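# Four arms build a self-supporting stick ring over the well

## Task

Four desks surround a square opening (the well) with nothing but floor below it; in the scene frame its centre is at x = 0, y = 0 and its edges are parallel to x and y. Approximate arm mounts in metres, with heading in degrees measured counter-clockwise from +x: arm1 at x=+0.22 y=+0.56 z=+0.72 heading -90; arm2 at x=-0.52 y=+0.50 z=+0.72 heading -90; arm3 at x=-0.22 y=-0.56 z=+0.72 heading +90; arm4 at x=+0.52 y=-0.50 z=+0.72 heading +90. Using wooden sticks, make a closed ring encircling the well's centre, where every stick lies with one end supported by a desk and its other end supported by the following stick in the ring. Sticks are allowed to overhang the well, and any number of arms may be used. The ring must stand by itself at the end, with no robot holding any part of it up. Finish by opening the grippers and moving the arms away from the ring.

## Robot and tools

Robots: four identical i2rt Big YAM arms named arm1, arm2, arm3 and arm4, one per desk. Each has six revolute joints, a two-finger gripper and a wrist camera. With joints 1 and 6 at 0 and the hand level and pointing ahead, the wrist camera rides on top of the hand looking toward the fingertips. Reach is about 1.0 m from the joint-1 axis. Joints move at different speeds, so the hand may sweep an unexpected path between postures. A separate room camera, cam_high, is fixed in the room.

Frame: one shared scene frame, origin on the floor, +z up. Desk tops are near z = 0.72. The hand point is halfway between the fingertips; the hand's z axis runs along the fingers and its y axis is the opening direction. Foot poses are never printed.

execute_actions: argument actions is a list holding either one action or nothing (empty list = just report state and images). The action is an object keyed by arm name; each arm entry holds "joints", an object mapping joint names to absolute targets (not offsets). Any subset of arms and joints may appear; all named motions begin together and may finish at different times. Names and ranges: joint1_rad -2.879 to 2.879 (rotation about the foot, positive counter-clockwise seen from above, 0 means pointing along the foot's heading); joint2_rad 0 to 3.141 (shoulder, 0 = upper arm roughly level pointing back, larger lifts it up then forward); joint3_rad 0 to 3.019 (elbow, 0 = folded, larger opens); joint4_rad -1.692 to 1.57 (hand pitch, positive tilts fingers up); joint5_rad -1.57 to 1.57 (hand yaw, positive toward the arm's right); joint6_rad -2.094 to 2.094 (hand roll, positive clockwise viewed from behind the hand); gripper_m 0 to 0.093 metres of fingertip gap. Arm joints are in radians. Done-tolerances: ±0.045, ±0.14, ±0.09, ±0.055, ±0.03, ±0.035 rad, and ±0.003 m for the gripper. Grip force tops out around 50 to 62 N per pad, lower on some units. One action runs at most 15 s. Optional cameras: list of arm1_cam_wrist, arm2_cam_wrist, arm3_cam_wrist, arm4_cam_wrist, cam_high or all; omitted, null or ["all"] returns all, [] returns none. Any unknown key, camera name or out-of-range number rejects the entire call and nothing moves.

wait: seconds from 0 to 10; commands nothing new and returns the same report as an empty action.

zoom_image: camera (one of the five names) and region [x0, y0, x1, y1] in pixels of that camera's most recent full image, top-left origin, no larger than 504 by 504. Wrist images are 616x616 fisheye (about 95 degrees half-angle); cam_high is 896x504 with roughly 86 degrees vertical field.

finished_scene: scene is the number of the current scene. It ends the scene for good after the last command has been held, and reports success; the ring must already be stable.

Reading results: joint_positions gives each arm's joint values; a pictures line lists the cameras in image order; joint torques are per arm joint, offset, scaled and noisy, nonzero even in free air, so treat them only as rough hints. joint_status tells how each commanded motion ended: off_target (stopped short and may keep pushing), contact_stop or time_out (old target dropped, joint holds where it stopped), not_followed (a self- or inter-arm collision check withheld the targets, shown with a "joint command not followed" line and usually a cause; the arm may retry them on later actions until given passing targets), limit_stop_at_motor_heat (stopped by overheating; resend the target). After a time_out a joint may keep a target no farther than 0.375, 0.375, 0.113, 0.225, 0.075, 0.3 rad (joints 1 to 6) from where it is and keep pushing; on_its_own lists such uncommanded behaviour, where "held at" is the target, not the position. To relieve the push, command the joint to its reported position. Joints left out of an action may still be driving toward earlier targets, and joint_status will not show it. Tiny target changes may produce no motion. A loaded joint sags over time.

Heat: holding loads or pushing warms motors, also while you deliberate, since the robots keep their last command meanwhile. MOTOR HOT appears from 85 °C; at 100 °C an OVER-TEMPERATURE FAULT drops that whole arm until it cools. If any call reports a stop, the remaining motion calls in that same reply are skipped.

Cautions: these arms do not halt on contact and can push very hard. Squeezing two robots together hard fails the task and ends the run; a hard collision may too. The inter-arm check can be late and ignores fingers, gripper housings and wrist cameras, and nothing reports robots touching. Objects touching robots are fine. Do not knock sticks or anything else out of the work area. Avoid dropping, slipping, slamming or shoving objects. Loose objects may occasionally get a brief external nudge, so recheck before finishing. Arms act independently; a stalled one does not pause the others. Shorter total robot motion is preferred.

Each tool is called after "Request:" as a command line: name --argument value for each argument, lists and objects as JSON in quotes; but a table of rows of numbers goes row by row, as --pt "numbers of a row", without its own name.

## Session

Request:
execute_actions --actions '[]'

Scene clock: 0.00 s.
Joint torques (N m, as the arm reports them, + toward a larger angle): no reading
Motor temperatures (°C, as the motors report them): arm1=[22 23 25 24 25 24] | arm2=[22 24 22 24 25 24] | arm3=[21 22 22 26 24 25] | arm4=[23 23 22 25 24 22]
arm1.joint_positions: joint1_rad=-0.125 joint2_rad=+0.514 joint3_rad=+1.435 joint4_rad=-1.390 joint5_rad=-0.213 joint6_rad=+0.026 gripper_m=+0.094
arm1.joint_status: not commanded
arm1.hand: x=+0.2361 y=+0.3926 z=+1.3212 quat_wxyz=(-0.424, -0.596, -0.599, +0.325) (m; scene frame)
arm2.joint_positions: joint1_rad=+0.088 joint2_rad=+0.477 joint3_rad=+1.406 joint4_rad=-1.293 joint5_rad=-0.214 joint6_rad=-0.288 gripper_m=+0.095
arm2.joint_status: not commanded
arm2.hand: x=-0.4561 y=+0.3330 z=+1.3631 quat_wxyz=(-0.425, -0.398, -0.720, +0.377) (m; scene frame)
arm3.joint_positions: joint1_rad=-0.044 joint2_rad=+0.525 joint3_rad=+1.443 joint4_rad=-1.462 joint5_rad=+0.118 joint6_rad=+0.001 gripper_m=+0.094
arm3.joint_status: not commanded
arm3.hand: x=-0.1946 y=-0.3855 z=+1.3805 quat_wxyz=(-0.382, +0.592, -0.640, -0.306) (m; scene frame)
arm4.joint_positions: joint1_rad=-0.440 joint2_rad=+0.559 joint3_rad=+1.387 joint4_rad=-1.262 joint5_rad=+0.066 joint6_rad=+0.472 gripper_m=+0.094
arm4.joint_status: not commanded
arm4.hand: x=+0.6234 y=-0.3163 z=+1.3145 quat_wxyz=(-0.406, +0.242, -0.803, -0.362) (m; scene frame)
pictures: arm1_cam_wrist, arm2_cam_wrist, arm3_cam_wrist, arm4_cam_wrist, cam_high
Images, in order (width x height): arm1_cam_wrist 616x616, arm2_cam_wrist 616x616, arm3_cam_wrist 616x616, arm4_cam_wrist 616x616, cam_high 896x504.

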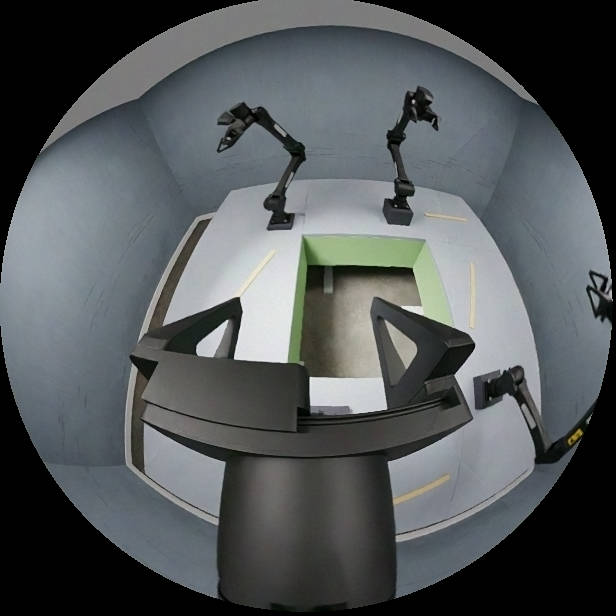

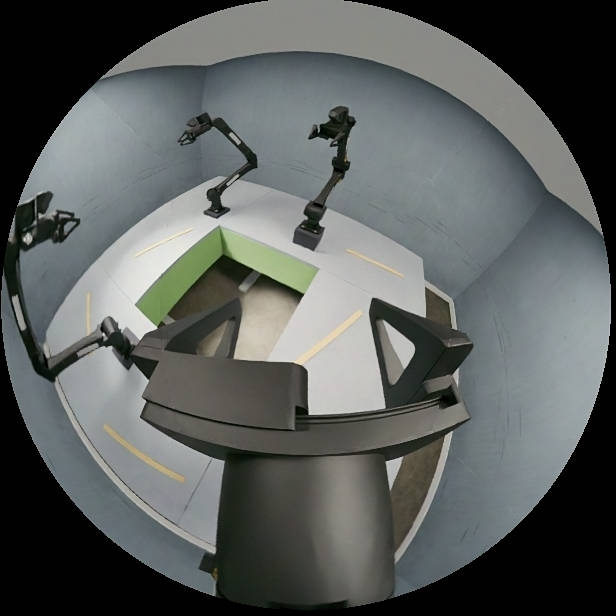

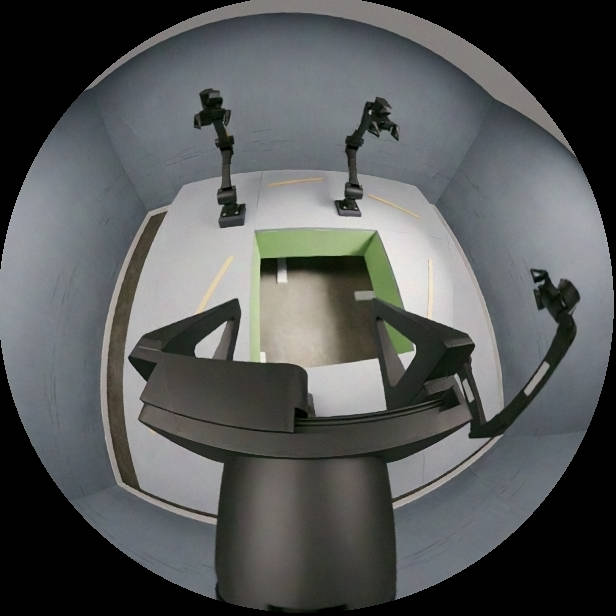

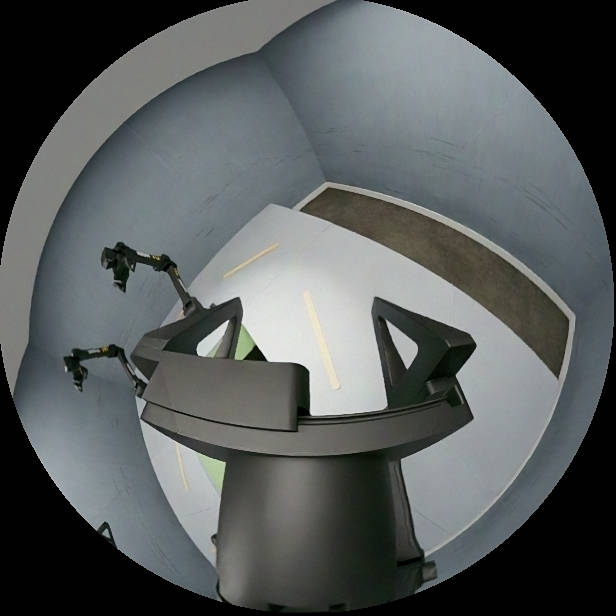

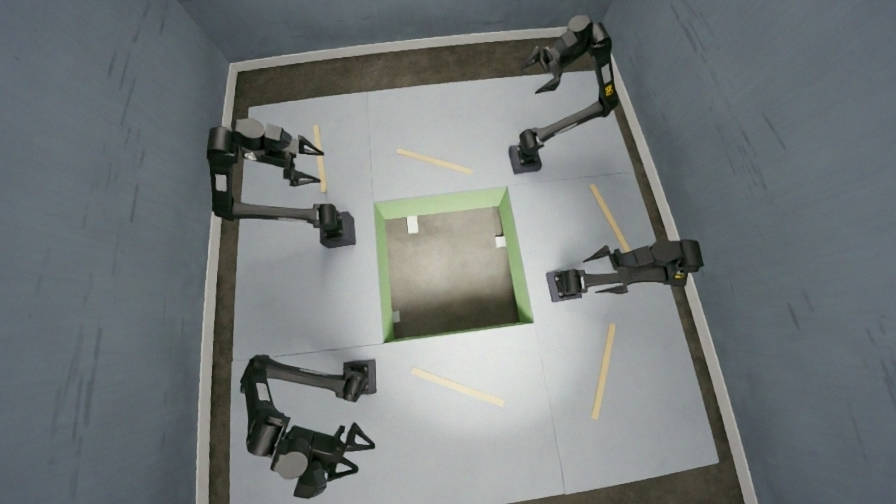

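Request:
zoom_image --camera "cam_high" --region '[230, 90, 500, 360]'

Request:
zoom_image --camera "cam_high" --region '[370, 170, 660, 440]'

Request:
execute_actions --actions '[{"arm1":{"joints":{"joint1_rad":1.57,"joint2_rad":1.57,"joint3_rad":1.57,"joint4_rad":-1.57,"joint5_rad":0,"joint6_rad":0}},"arm2":{"joints":{"joint1_rad":-0.2,"joint2_rad":1.8,"joint3_rad":1.57,"joint4_rad":-1.34,"joint5_rad":0,"joint6_rad":0}},"arm3":{"joints":{"joint1_rad":1.57,"joint2_rad":1.57,"joint3_rad":1.2,"joint4_rad":-1.2,"joint5_rad":0,"joint6_rad":0}},"arm4":{"joints":{"joint1_rad":-0.2,"joint2_rad":1.8,"joint3_rad":1.8,"joint4_rad":-1.57,"joint5_rad":0,"joint6_rad":0}}}]'

Region (230, 90, 500, 360) of cam_high's 896x504 image, scaled by 1.867, with more detail than that image has.

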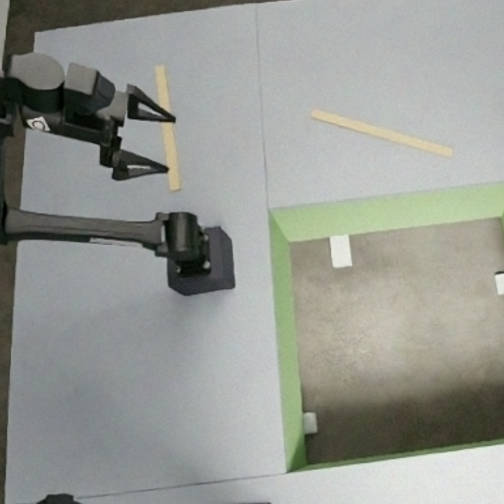

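Region (370, 170, 660, 440) of cam_high's 896x504 image, scaled by 1.738, with more detail than that image has; it fills the top 469 rows of this view, and the rest is white.

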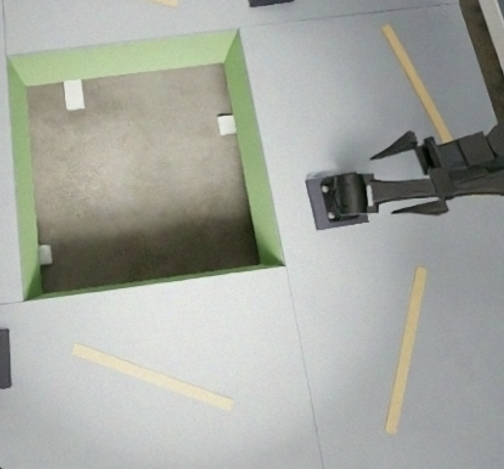

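Scene clock: 27.70 s.
Joint torques (N m, as the arm reports them, + toward a larger angle): arm1=[  0.36 -13.82  10.28  -0.87   0.11  -0.03] | arm2=[ -1.17 -15.08  10.2   -0.07   0.29   0.01] | arm3=[-0.45 -9.16  9.53  0.61  0.18 -0.04] | arm4=[  0.91 -20.72  10.36  -0.05  -0.06  -0.08]
Motor temperatures (°C, as the motors report them): arm1=[22 23 28 24 25 24] | arm2=[22 24 25 24 25 24] | arm3=[21 22 25 26 24 25] | arm4=[23 23 26 25 24 22]
arm1.joint_positions: joint1_rad=+1.576 joint2_rad=+1.571 joint3_rad=+1.558 joint4_rad=-1.558 joint5_rad=-0.001 joint6_rad=+0.006 gripper_m=+0.094
arm1.joint_status: all done
arm1.hand: x=+0.6890 y=+0.5762 z=+1.0057 quat_wxyz=(+0.001, +0.011, -1.000, +0.006) (m; scene frame)
arm2.joint_positions: joint1_rad=-0.192 joint2_rad=+1.807 joint3_rad=+1.549 joint4_rad=-1.329 joint5_rad=-0.003 joint6_rad=-0.016 gripper_m=+0.095
arm2.joint_status: all done
arm2.hand: x=-0.6062 y=-0.0349 z=+0.9196 quat_wxyz=(+0.009, -0.757, -0.653, -0.002) (m; scene frame)
arm3.joint_positions: joint1_rad=+1.569 joint2_rad=+1.582 joint3_rad=+1.196 joint4_rad=-1.207 joint5_rad=-0.001 joint6_rad=+0.001 gripper_m=+0.094
arm3.joint_status: all done
arm3.hand: x=-0.6594 y=-0.5723 z=+0.9449 quat_wxyz=(+0.005, +1.000, +0.015, +0.011) (m; scene frame)
arm4.joint_positions: joint1_rad=-0.212 joint2_rad=+1.819 joint3_rad=+1.775 joint4_rad=-1.557 joint5_rad=+0.004 joint6_rad=+0.012 gripper_m=+0.094
arm4.joint_status: all done
arm4.hand: x=+0.6535 y=+0.0360 z=+0.9694 quat_wxyz=(+0.003, +0.610, -0.792, +0.011) (m; scene frame)
pictures: arm1_cam_wrist, arm2_cam_wrist, arm3_cam_wrist, arm4_cam_wrist, cam_high
Images, in order (width x height): arm1_cam_wrist 616x616, arm2_cam_wrist 616x616, arm3_cam_wrist 616x616, arm4_cam_wrist 616x616, cam_high 896x504.

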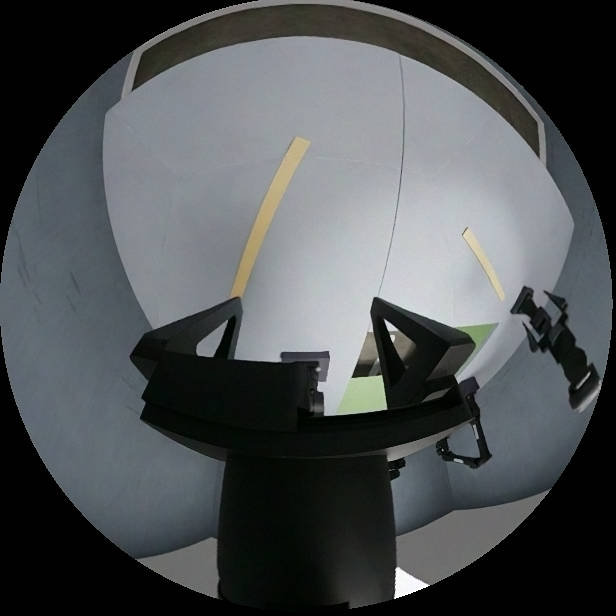

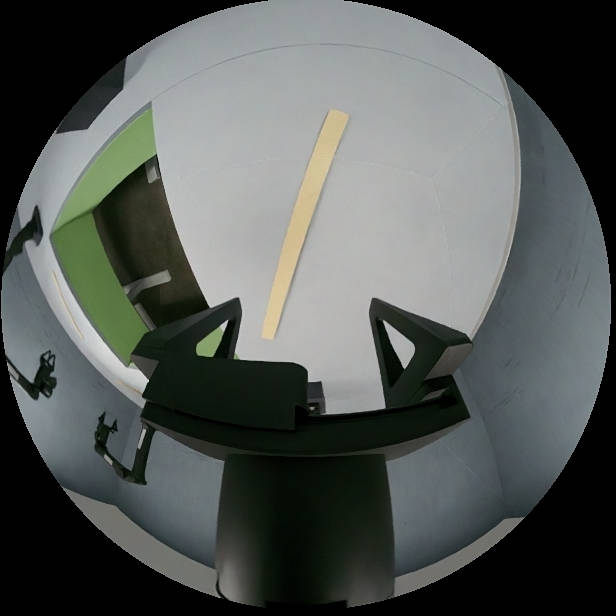

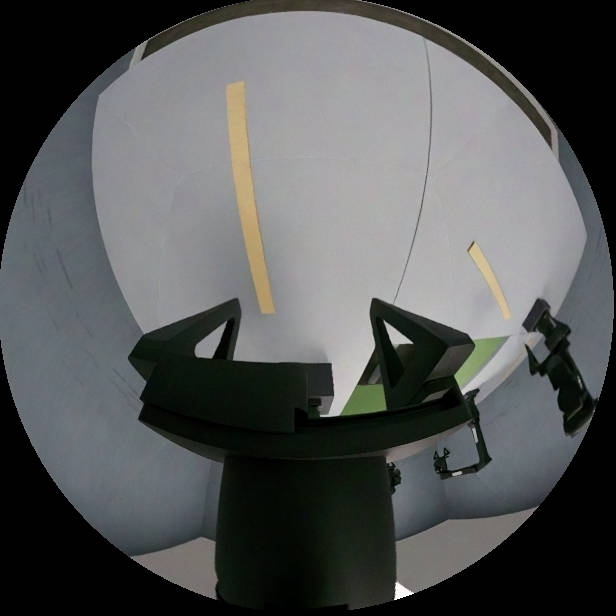

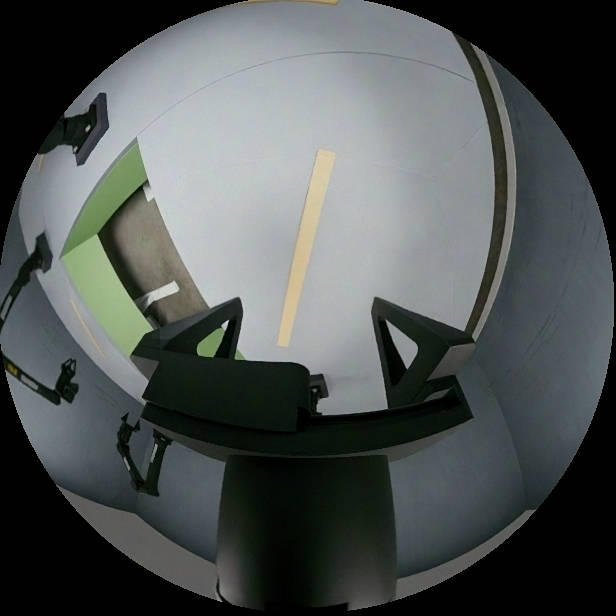

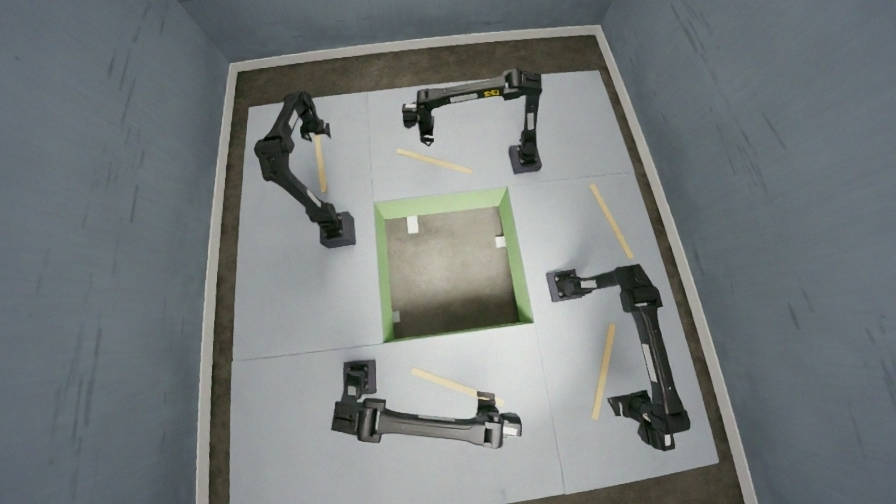

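Request:
execute_actions --actions '[{"arm1":{"joints":{"joint1_rad":1.886,"joint2_rad":1.44,"joint3_rad":0.92,"joint4_rad":-1.051,"joint6_rad":0.792,"gripper_m":0.07}},"arm2":{"joints":{"joint1_rad":-0.137,"joint2_rad":1.703,"joint3_rad":1.117,"joint4_rad":-0.985,"joint6_rad":0.331,"gripper_m":0.07}},"arm3":{"joints":{"joint1_rad":1.812,"joint2_rad":1.771,"joint3_rad":1.009,"joint4_rad":-0.809,"joint6_rad":0.142,"gripper_m":0.07}},"arm4":{"joints":{"joint1_rad":-0.141,"joint2_rad":1.525,"joint3_rad":1.025,"joint4_rad":-1.071,"joint6_rad":0.277,"gripper_m":0.07}}}]'

Scene clock: 128.93 s.
Joint torques (N m, as the arm reports them, + toward a larger angle): arm1=[  0.41 -10.73   8.28  -0.05   0.18   0.12] | arm2=[ -0.82 -11.72   8.06   0.87   0.3    0.01] | arm3=[-1.7  -9.51  8.99  0.97  0.21  0.07] | arm4=[ -0.32 -13.18   8.34   1.19   0.01   0.16]
Motor temperatures (°C, as the motors report them): arm1=[22 25 32 24 25 24] | arm2=[22 27 28 24 25 24] | arm3=[21 24 27 26 24 25] | arm4=[23 27 30 25 24 22]
arm1.joint_positions: joint1_rad=+1.891 joint2_rad=+1.446 joint3_rad=+0.916 joint4_rad=-1.064 joint5_rad=-0.001 joint6_rad=+0.783 gripper_m=+0.070
arm1.joint_status: all done
arm1.hand: x=+0.5618 y=+0.6838 z=+0.8217 quat_wxyz=(+0.010, -0.219, -0.976, +0.013) (m; scene frame)
arm2.joint_positions: joint1_rad=-0.135 joint2_rad=+1.703 joint3_rad=+1.108 joint4_rad=-0.999 joint5_rad=-0.002 joint6_rad=+0.315 gripper_m=+0.070
arm2.joint_status: all done
arm2.hand: x=-0.5673 y=+0.0530 z=+0.8164 quat_wxyz=(+0.013, -0.839, -0.543, -0.003) (m; scene frame)
arm3.joint_positions: joint1_rad=+1.825 joint2_rad=+1.781 joint3_rad=+0.989 joint4_rad=-0.825 joint5_rad=-0.001 joint6_rad=+0.132 gripper_m=+0.070
arm3.joint_status: all done
arm3.hand: x=-0.6237 y=-0.6799 z=+0.7962 quat_wxyz=(+0.000, +0.997, +0.077, +0.023) (m; scene frame)
arm4.joint_positions: joint1_rad=-0.138 joint2_rad=+1.539 joint3_rad=+1.012 joint4_rad=-1.086 joint5_rad=+0.002 joint6_rad=+0.265 gripper_m=+0.070
arm4.joint_status: all done
arm4.hand: x=+0.5881 y=-0.1091 z=+0.8225 quat_wxyz=(+0.006, +0.537, -0.844, +0.016) (m; scene frame)
pictures: arm1_cam_wrist, arm2_cam_wrist, arm3_cam_wrist, arm4_cam_wrist, cam_high
Images, in order (width x height): arm1_cam_wrist 616x616, arm2_cam_wrist 616x616, arm3_cam_wrist 616x616, arm4_cam_wrist 616x616, cam_high 896x504.

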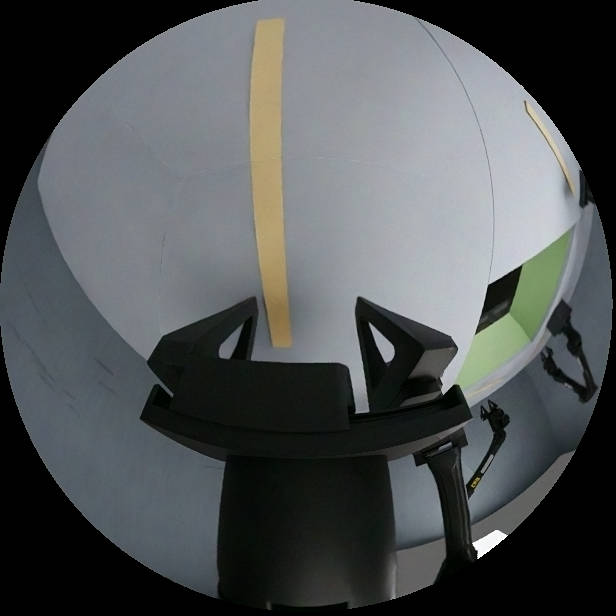

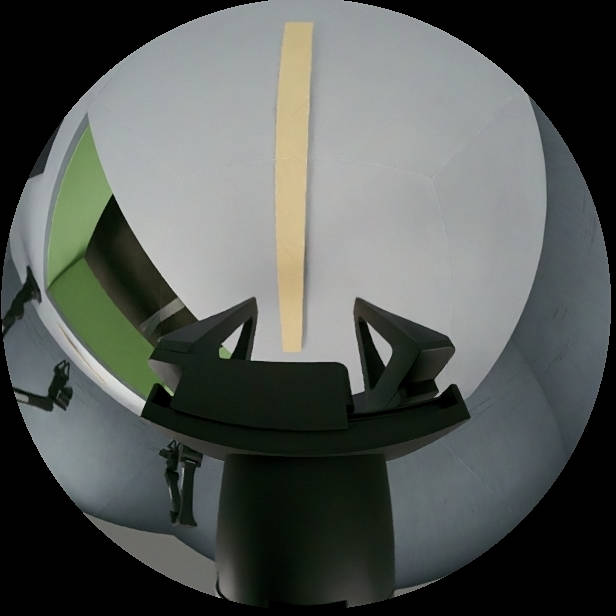

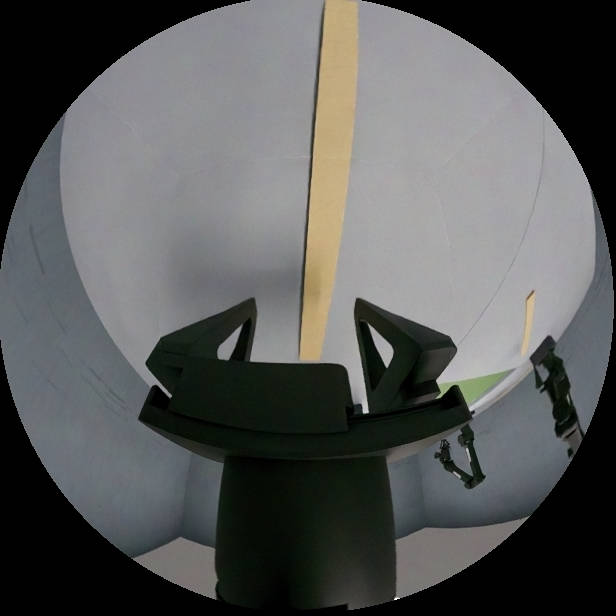

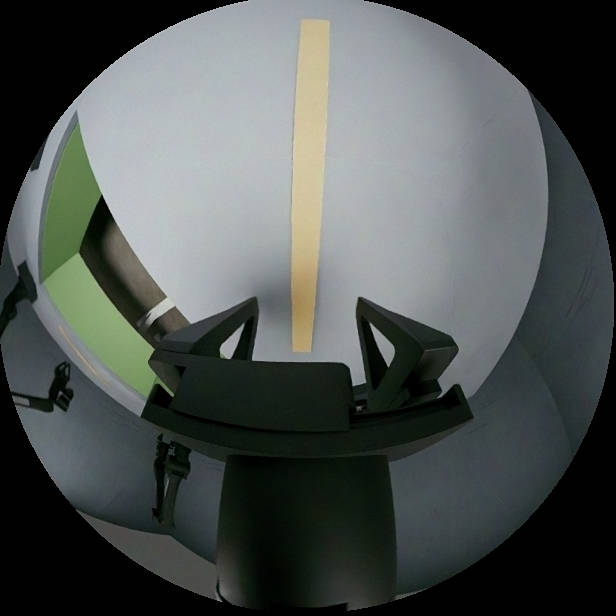

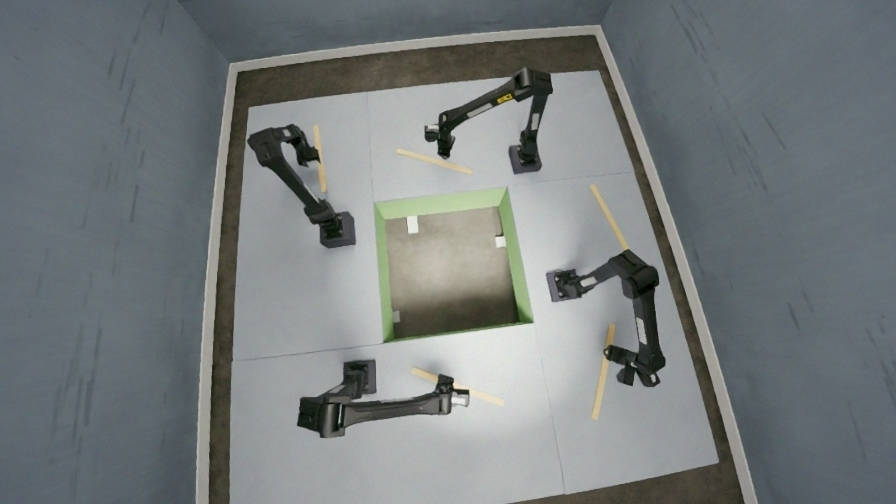

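Request:
execute_actions --actions '[{"arm1":{"joints":{"joint1_rad":1.906,"joint2_rad":1.665,"joint3_rad":0.93,"joint4_rad":-0.80,"joint6_rad":0.81}},"arm2":{"joints":{"joint1_rad":-0.121,"joint2_rad":1.865,"joint3_rad":1.117,"joint4_rad":-0.792,"joint6_rad":0.384}},"arm3":{"joints":{"joint1_rad":1.77,"joint2_rad":1.907,"joint3_rad":1.015,"joint4_rad":-0.637,"joint6_rad":0.155}},"arm4":{"joints":{"joint1_rad":-0.15,"joint2_rad":1.683,"joint3_rad":0.966,"joint4_rad":-0.815,"joint6_rad":0.30}}}]' --cameras '["arm1_cam_wrist","arm2_cam_wrist","arm3_cam_wrist","arm4_cam_wrist"]'

Scene clock: 201.93 s.
Joint torques (N m, as the arm reports them, + toward a larger angle): arm1=[  1.22 -12.76   7.99   0.05   0.19   0.08] | arm2=[  0.36 -14.55   7.29   0.8    0.32   0.02] | arm3=[ -0.99 -10.85   8.46   1.12   0.18   0.07] | arm4=[ -1.11 -14.88   6.97   1.31   0.01   0.16]
Motor temperatures (°C, as the motors report them): arm1=[22 25 32 24 25 24] | arm2=[22 26 27 24 25 24] | arm3=[21 25 27 26 24 25] | arm4=[23 26 29 25 24 22]
arm1.joint_positions: joint1_rad=+1.898 joint2_rad=+1.669 joint3_rad=+0.916 joint4_rad=-0.814 joint5_rad=-0.001 joint6_rad=+0.802 gripper_m=+0.070
arm1.joint_status: all done
arm1.hand: x=+0.5985 y=+0.6990 z=+0.7392 quat_wxyz=(-0.002, -0.224, -0.975, +0.005) (m; scene frame)
arm2.joint_positions: joint1_rad=-0.132 joint2_rad=+1.884 joint3_rad=+1.108 joint4_rad=-0.805 joint5_rad=-0.002 joint6_rad=+0.369 gripper_m=+0.070
arm2.joint_status: all done
arm2.hand: x=-0.5698 y=+0.0296 z=+0.7359 quat_wxyz=(+0.008, -0.853, -0.522, +0.001) (m; scene frame)
arm3.joint_positions: joint1_rad=+1.777 joint2_rad=+1.922 joint3_rad=+0.990 joint4_rad=-0.654 joint5_rad=-0.001 joint6_rad=+0.145 gripper_m=+0.070
arm3.joint_status: all done
arm3.hand: x=-0.6444 y=-0.6646 z=+0.7371 quat_wxyz=(+0.004, +0.999, +0.047, +0.007) (m; scene frame)
arm4.joint_positions: joint1_rad=-0.138 joint2_rad=+1.697 joint3_rad=+0.960 joint4_rad=-0.830 joint5_rad=+0.002 joint6_rad=+0.288 gripper_m=+0.070
arm4.joint_status: all done
arm4.hand: x=+0.5930 y=-0.0860 z=+0.7439 quat_wxyz=(-0.009, +0.527, -0.850, -0.001) (m; scene frame)
pictures: arm1_cam_wrist, arm2_cam_wrist, arm3_cam_wrist, arm4_cam_wrist
Images, in order (width x height): arm1_cam_wrist 616x616, arm2_cam_wrist 616x616, arm3_cam_wrist 616x616, arm4_cam_wrist 616x616.

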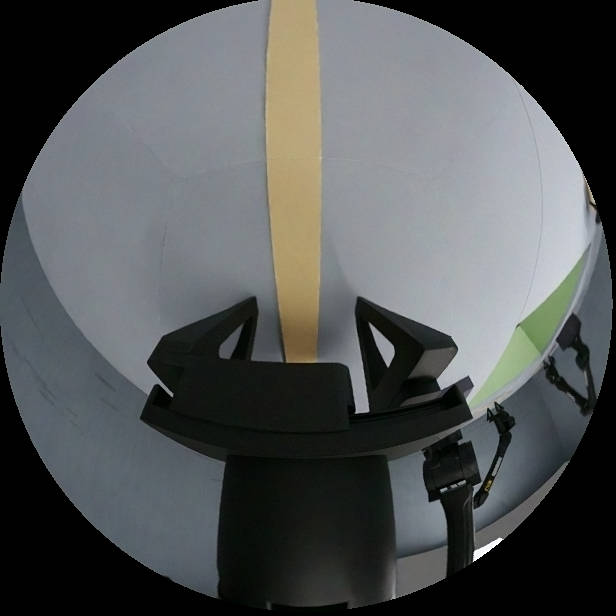

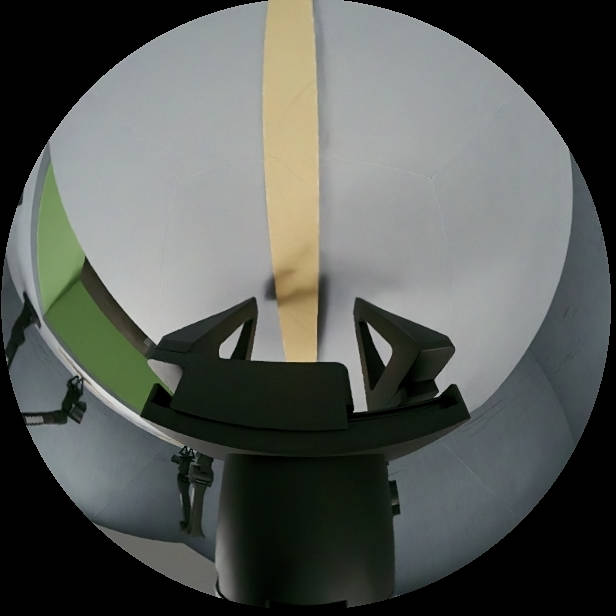

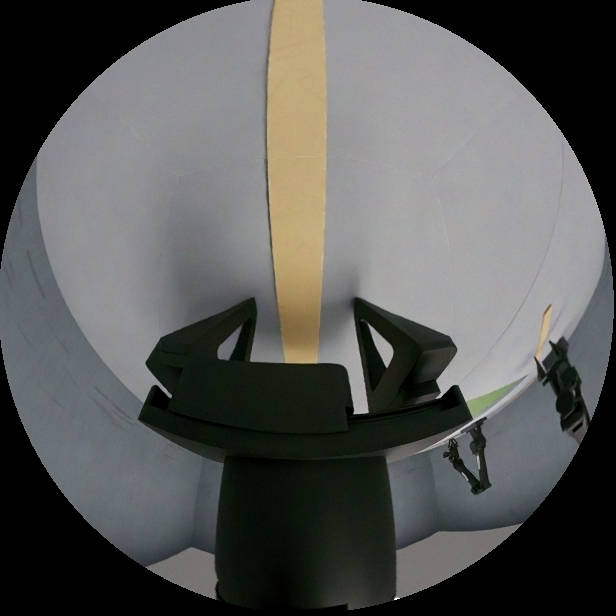

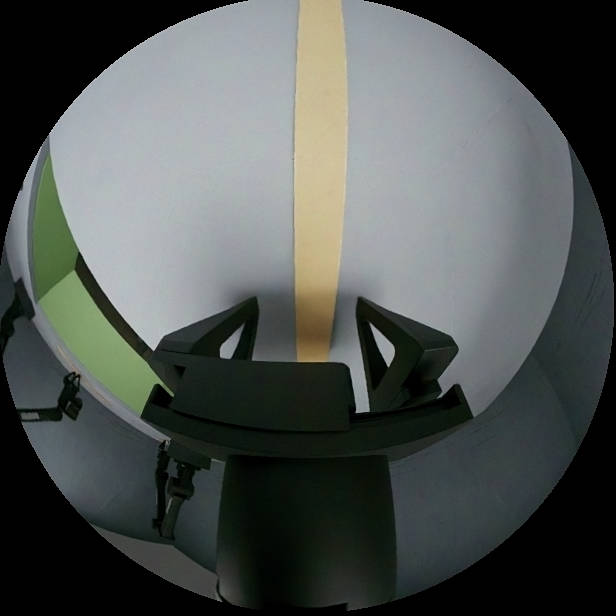

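Request:
execute_actions --actions '[{"arm1":{"joints":{"joint2_rad":1.72,"joint4_rad":-0.745}},"arm2":{"joints":{"joint2_rad":1.91,"joint4_rad":-0.74}},"arm3":{"joints":{"joint2_rad":1.955,"joint4_rad":-0.58}},"arm4":{"joints":{"joint2_rad":1.75,"joint4_rad":-0.755}}}]' --cameras '["arm1_cam_wrist","arm4_cam_wrist"]'

Scene clock: 211.17 s.
Joint torques (N m, as the arm reports them, + toward a larger angle): arm1=[  1.27 -10.3    7.77   0.25   0.12   0.07] | arm2=[  0.45 -12.42   7.15   0.94   0.31  -0.01] | arm3=[-1.17 -7.74  8.44  2.22  0.1  -0.03] | arm4=[ -0.92 -11.08   6.77   1.38   0.11   0.15]
Motor temperatures (°C, as the motors report them): arm1=[22 25 32 24 25 24] | arm2=[22 27 27 24 25 24] | arm3=[21 25 27 26 24 25] | arm4=[23 26 29 25 24 22]
arm1.joint_positions: joint1_rad=+1.899 joint2_rad=+1.691 joint3_rad=+0.918 joint4_rad=-0.762 joint5_rad=+0.001 joint6_rad=+0.804 gripper_m=+0.070
arm1.joint_status: all done
arm1.hand: x=+0.6086 y=+0.7025 z=+0.7314 quat_wxyz=(-0.016, -0.224, -0.974, -0.003) (m; scene frame)
arm2.joint_positions: joint1_rad=-0.132 joint2_rad=+1.896 joint3_rad=+1.108 joint4_rad=-0.754 joint5_rad=-0.002 joint6_rad=+0.369 gripper_m=+0.070
arm2.joint_status: all done
arm2.hand: x=-0.5710 y=+0.0195 z=+0.7304 quat_wxyz=(-0.007, -0.853, -0.522, +0.013) (m; scene frame)
arm3.joint_positions: joint1_rad=+1.777 joint2_rad=+1.926 joint3_rad=+0.990 joint4_rad=-0.618 joint5_rad=+0.002 joint6_rad=+0.155 gripper_m=+0.070
arm3.joint_status: all done
arm3.hand: x=-0.6523 y=-0.6661 z=+0.7355 quat_wxyz=(+0.006, +0.999, +0.042, -0.009) (m; scene frame)
arm4.joint_positions: joint1_rad=-0.141 joint2_rad=+1.724 joint3_rad=+0.961 joint4_rad=-0.770 joint5_rad=+0.000 joint6_rad=+0.289 gripper_m=+0.070
arm4.joint_status: all done
arm4.hand: x=+0.5957 y=-0.0747 z=+0.7339 quat_wxyz=(-0.020, +0.525, -0.851, -0.015) (m; scene frame)
pictures: arm1_cam_wrist, arm4_cam_wrist
Images, in order (width x height): arm1_cam_wrist 616x616, arm4_cam_wrist 616x616.

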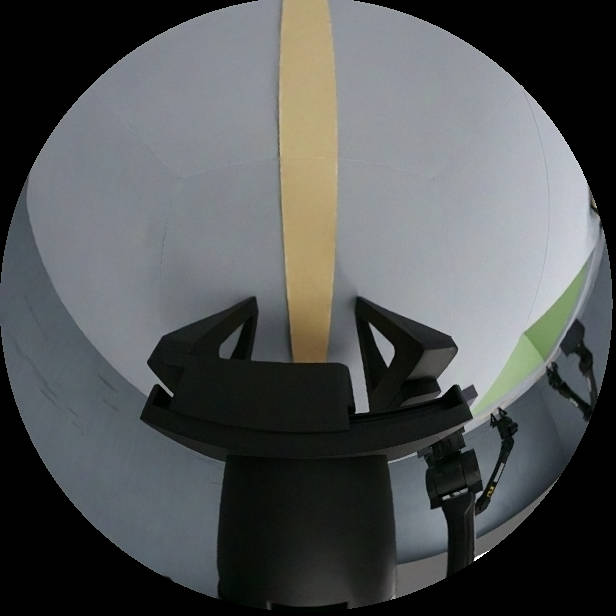

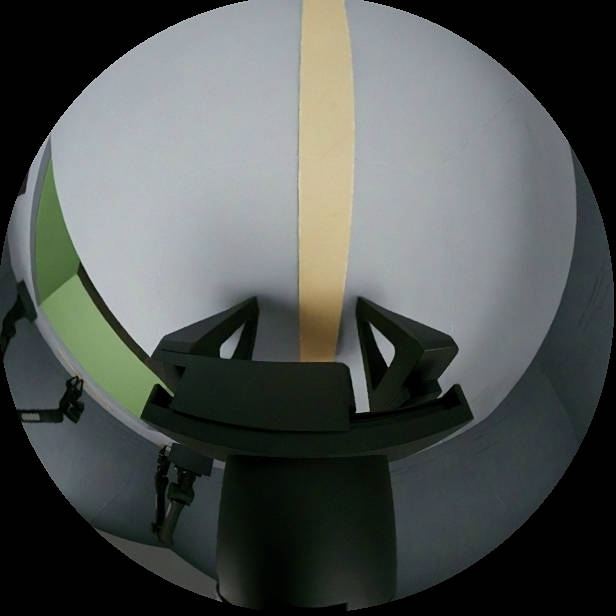

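Request:
execute_actions --actions '[{"arm1":{"joints":{"joint4_rad":-0.805}},"arm2":{"joints":{"joint2_rad":1.93,"joint4_rad":-0.79}},"arm3":{"joints":{"joint2_rad":1.945,"joint4_rad":-0.645}},"arm4":{"joints":{"joint4_rad":-0.83}}}]' --cameras '[]'

Request:
execute_actions --actions '[{"arm1":{"joints":{"gripper_m":0.0}},"arm2":{"joints":{"gripper_m":0.0}},"arm3":{"joints":{"gripper_m":0.0}},"arm4":{"joints":{"gripper_m":0.0}}}]'

Scene clock: 219.93 s.
Joint torques (N m, as the arm reports them, + toward a larger angle): arm1=[  1.26 -10.53   7.7   -1.12   0.13   0.06] | arm2=[  0.52 -10.98   7.14  -0.36   0.28  -0.04] | arm3=[-1.25 -8.53  8.18 -0.47  0.1  -0.04] | arm4=[ -0.87 -10.98   6.7   -0.56   0.11   0.08]
Motor temperatures (°C, as the motors report them): arm1=[22 25 32 24 25 24] | arm2=[22 27 27 24 25 24] | arm3=[21 25 27 26 24 25] | arm4=[23 26 28 25 24 22]
arm1.joint_positions: joint1_rad=+1.899 joint2_rad=+1.691 joint3_rad=+0.918 joint4_rad=-0.785 joint5_rad=+0.000 joint6_rad=+0.805 gripper_m=+0.070
arm1.joint_status: all done
arm1.hand: x=+0.6035 y=+0.7007 z=+0.7313 quat_wxyz=(-0.006, -0.225, -0.974, +0.003) (m; scene frame)
arm2.joint_positions: joint1_rad=-0.132 joint2_rad=+1.901 joint3_rad=+1.108 joint4_rad=-0.770 joint5_rad=-0.002 joint6_rad=+0.373 gripper_m=+0.070
arm2.joint_status: all done
arm2.hand: x=-0.5706 y=+0.0242 z=+0.7284 quat_wxyz=(+0.001, -0.854, -0.520, +0.007) (m; scene frame)
arm3.joint_positions: joint1_rad=+1.777 joint2_rad=+1.927 joint3_rad=+0.993 joint4_rad=-0.628 joint5_rad=+0.002 joint6_rad=+0.156 gripper_m=+0.070
arm3.joint_status: all done
arm3.hand: x=-0.6514 y=-0.6659 z=+0.7358 quat_wxyz=(+0.005, +0.999, +0.042, -0.005) (m; scene frame)
arm4.joint_positions: joint1_rad=-0.141 joint2_rad=+1.724 joint3_rad=+0.961 joint4_rad=-0.804 joint5_rad=-0.001 joint6_rad=+0.296 gripper_m=+0.070
arm4.joint_status: all done
arm4.hand: x=+0.5942 y=-0.0828 z=+0.7338 quat_wxyz=(-0.008, +0.523, -0.852, -0.002) (m; scene frame)
pictures: none
No camera images: the call's "cameras" was empty. Leave "cameras" out to get every camera's image.

Scene clock: 220.60 s.
Joint torques (N m, as the arm reports them, + toward a larger angle): arm1=[  1.09 -10.57   7.7   -0.89   0.16   0.06] | arm2=[  0.3  -10.87   7.11  -0.16   0.3   -0.03] | arm3=[-1.06 -8.67  8.03 -0.38  0.15 -0.03] | arm4=[ -0.89 -10.97   6.66  -0.12   0.22   0.08]
Motor temperatures (°C, as the motors report them): arm1=[22 25 32 24 25 24] | arm2=[22 27 27 24 25 24] | arm3=[21 25 27 26 24 25] | arm4=[23 26 28 25 24 22]
arm1.joint_positions: joint1_rad=+1.901 joint2_rad=+1.692 joint3_rad=+0.918 joint4_rad=-0.791 joint5_rad=+0.000 joint6_rad=+0.806 gripper_m=+0.027
arm1.joint_status: gripper_m off_target (ended at +0.027, target +0.000)
arm1.hand: x=+0.6017 y=+0.7008 z=+0.7311 quat_wxyz=(-0.003, -0.225, -0.974, +0.005) (m; scene frame)
arm2.joint_positions: joint1_rad=-0.127 joint2_rad=+1.901 joint3_rad=+1.108 joint4_rad=-0.777 joint5_rad=-0.002 joint6_rad=+0.374 gripper_m=+0.027
arm2.joint_status: gripper_m off_target (ended at +0.027, target +0.000)
arm2.hand: x=-0.5680 y=+0.0256 z=+0.7282 quat_wxyz=(+0.004, -0.853, -0.522, +0.005) (m; scene frame)
arm3.joint_positions: joint1_rad=+1.777 joint2_rad=+1.929 joint3_rad=+0.994 joint4_rad=-0.631 joint5_rad=+0.000 joint6_rad=+0.156 gripper_m=+0.027
arm3.joint_status: gripper_m off_target (ended at +0.027, target +0.000)
arm3.hand: x=-0.6505 y=-0.6660 z=+0.7352 quat_wxyz=(+0.005, +0.999, +0.042, -0.002) (m; scene frame)
arm4.joint_positions: joint1_rad=-0.141 joint2_rad=+1.724 joint3_rad=+0.961 joint4_rad=-0.814 joint5_rad=-0.004 joint6_rad=+0.296 gripper_m=+0.027
arm4.joint_status: gripper_m off_target (ended at +0.027, target +0.000)
arm4.hand: x=+0.5933 y=-0.0852 z=+0.7336 quat_wxyz=(-0.004, +0.523, -0.853, +0.001) (m; scene frame)
pictures: arm1_cam_wrist, arm2_cam_wrist, arm3_cam_wrist, arm4_cam_wrist, cam_high
Images, in order (width x height): arm1_cam_wrist 616x616, arm2_cam_wrist 616x616, arm3_cam_wrist 616x616, arm4_cam_wrist 616x616, cam_high 896x504.

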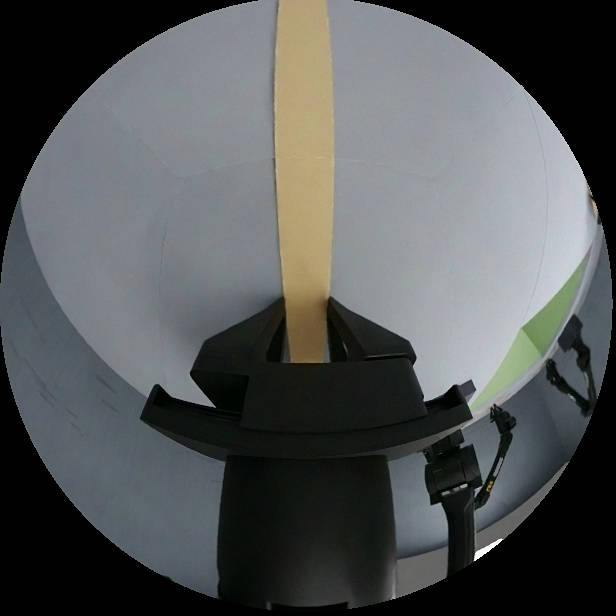

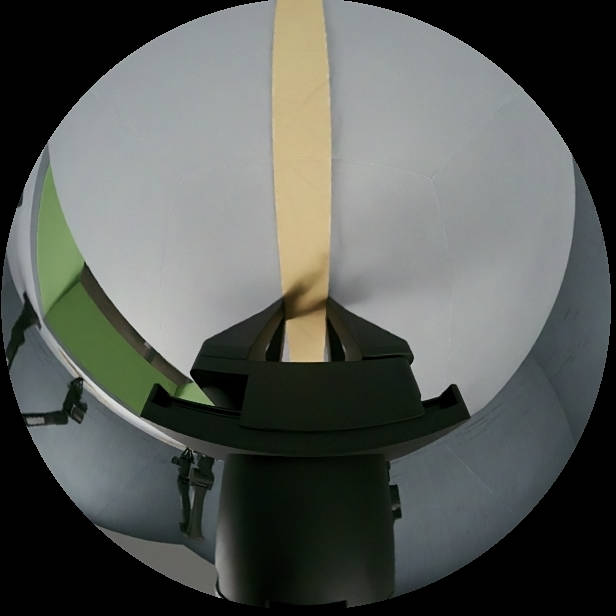

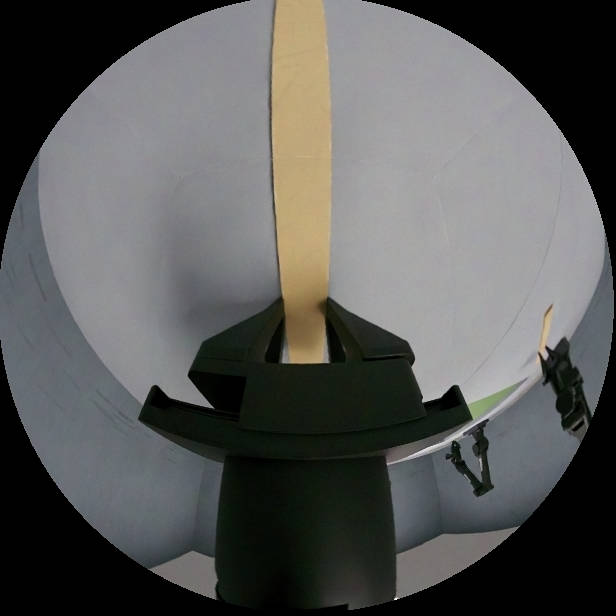

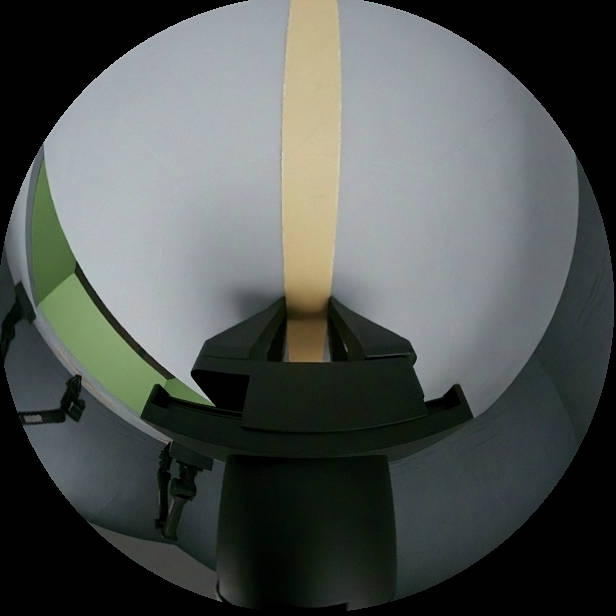

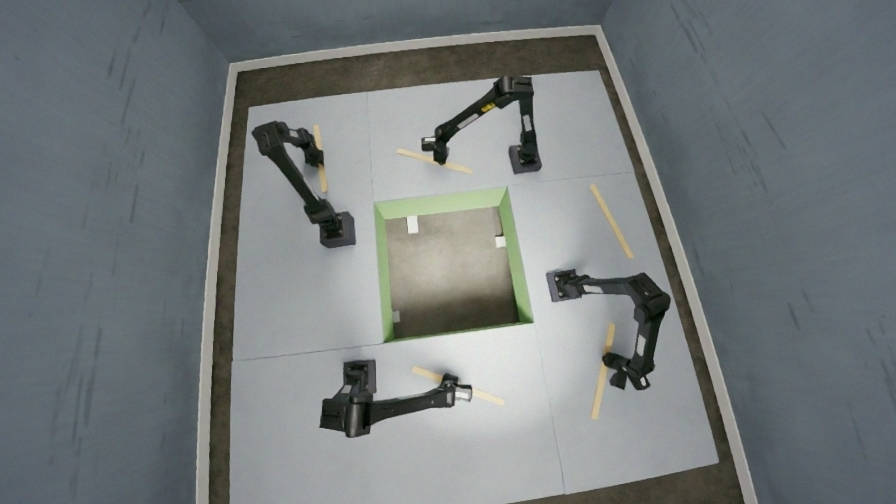

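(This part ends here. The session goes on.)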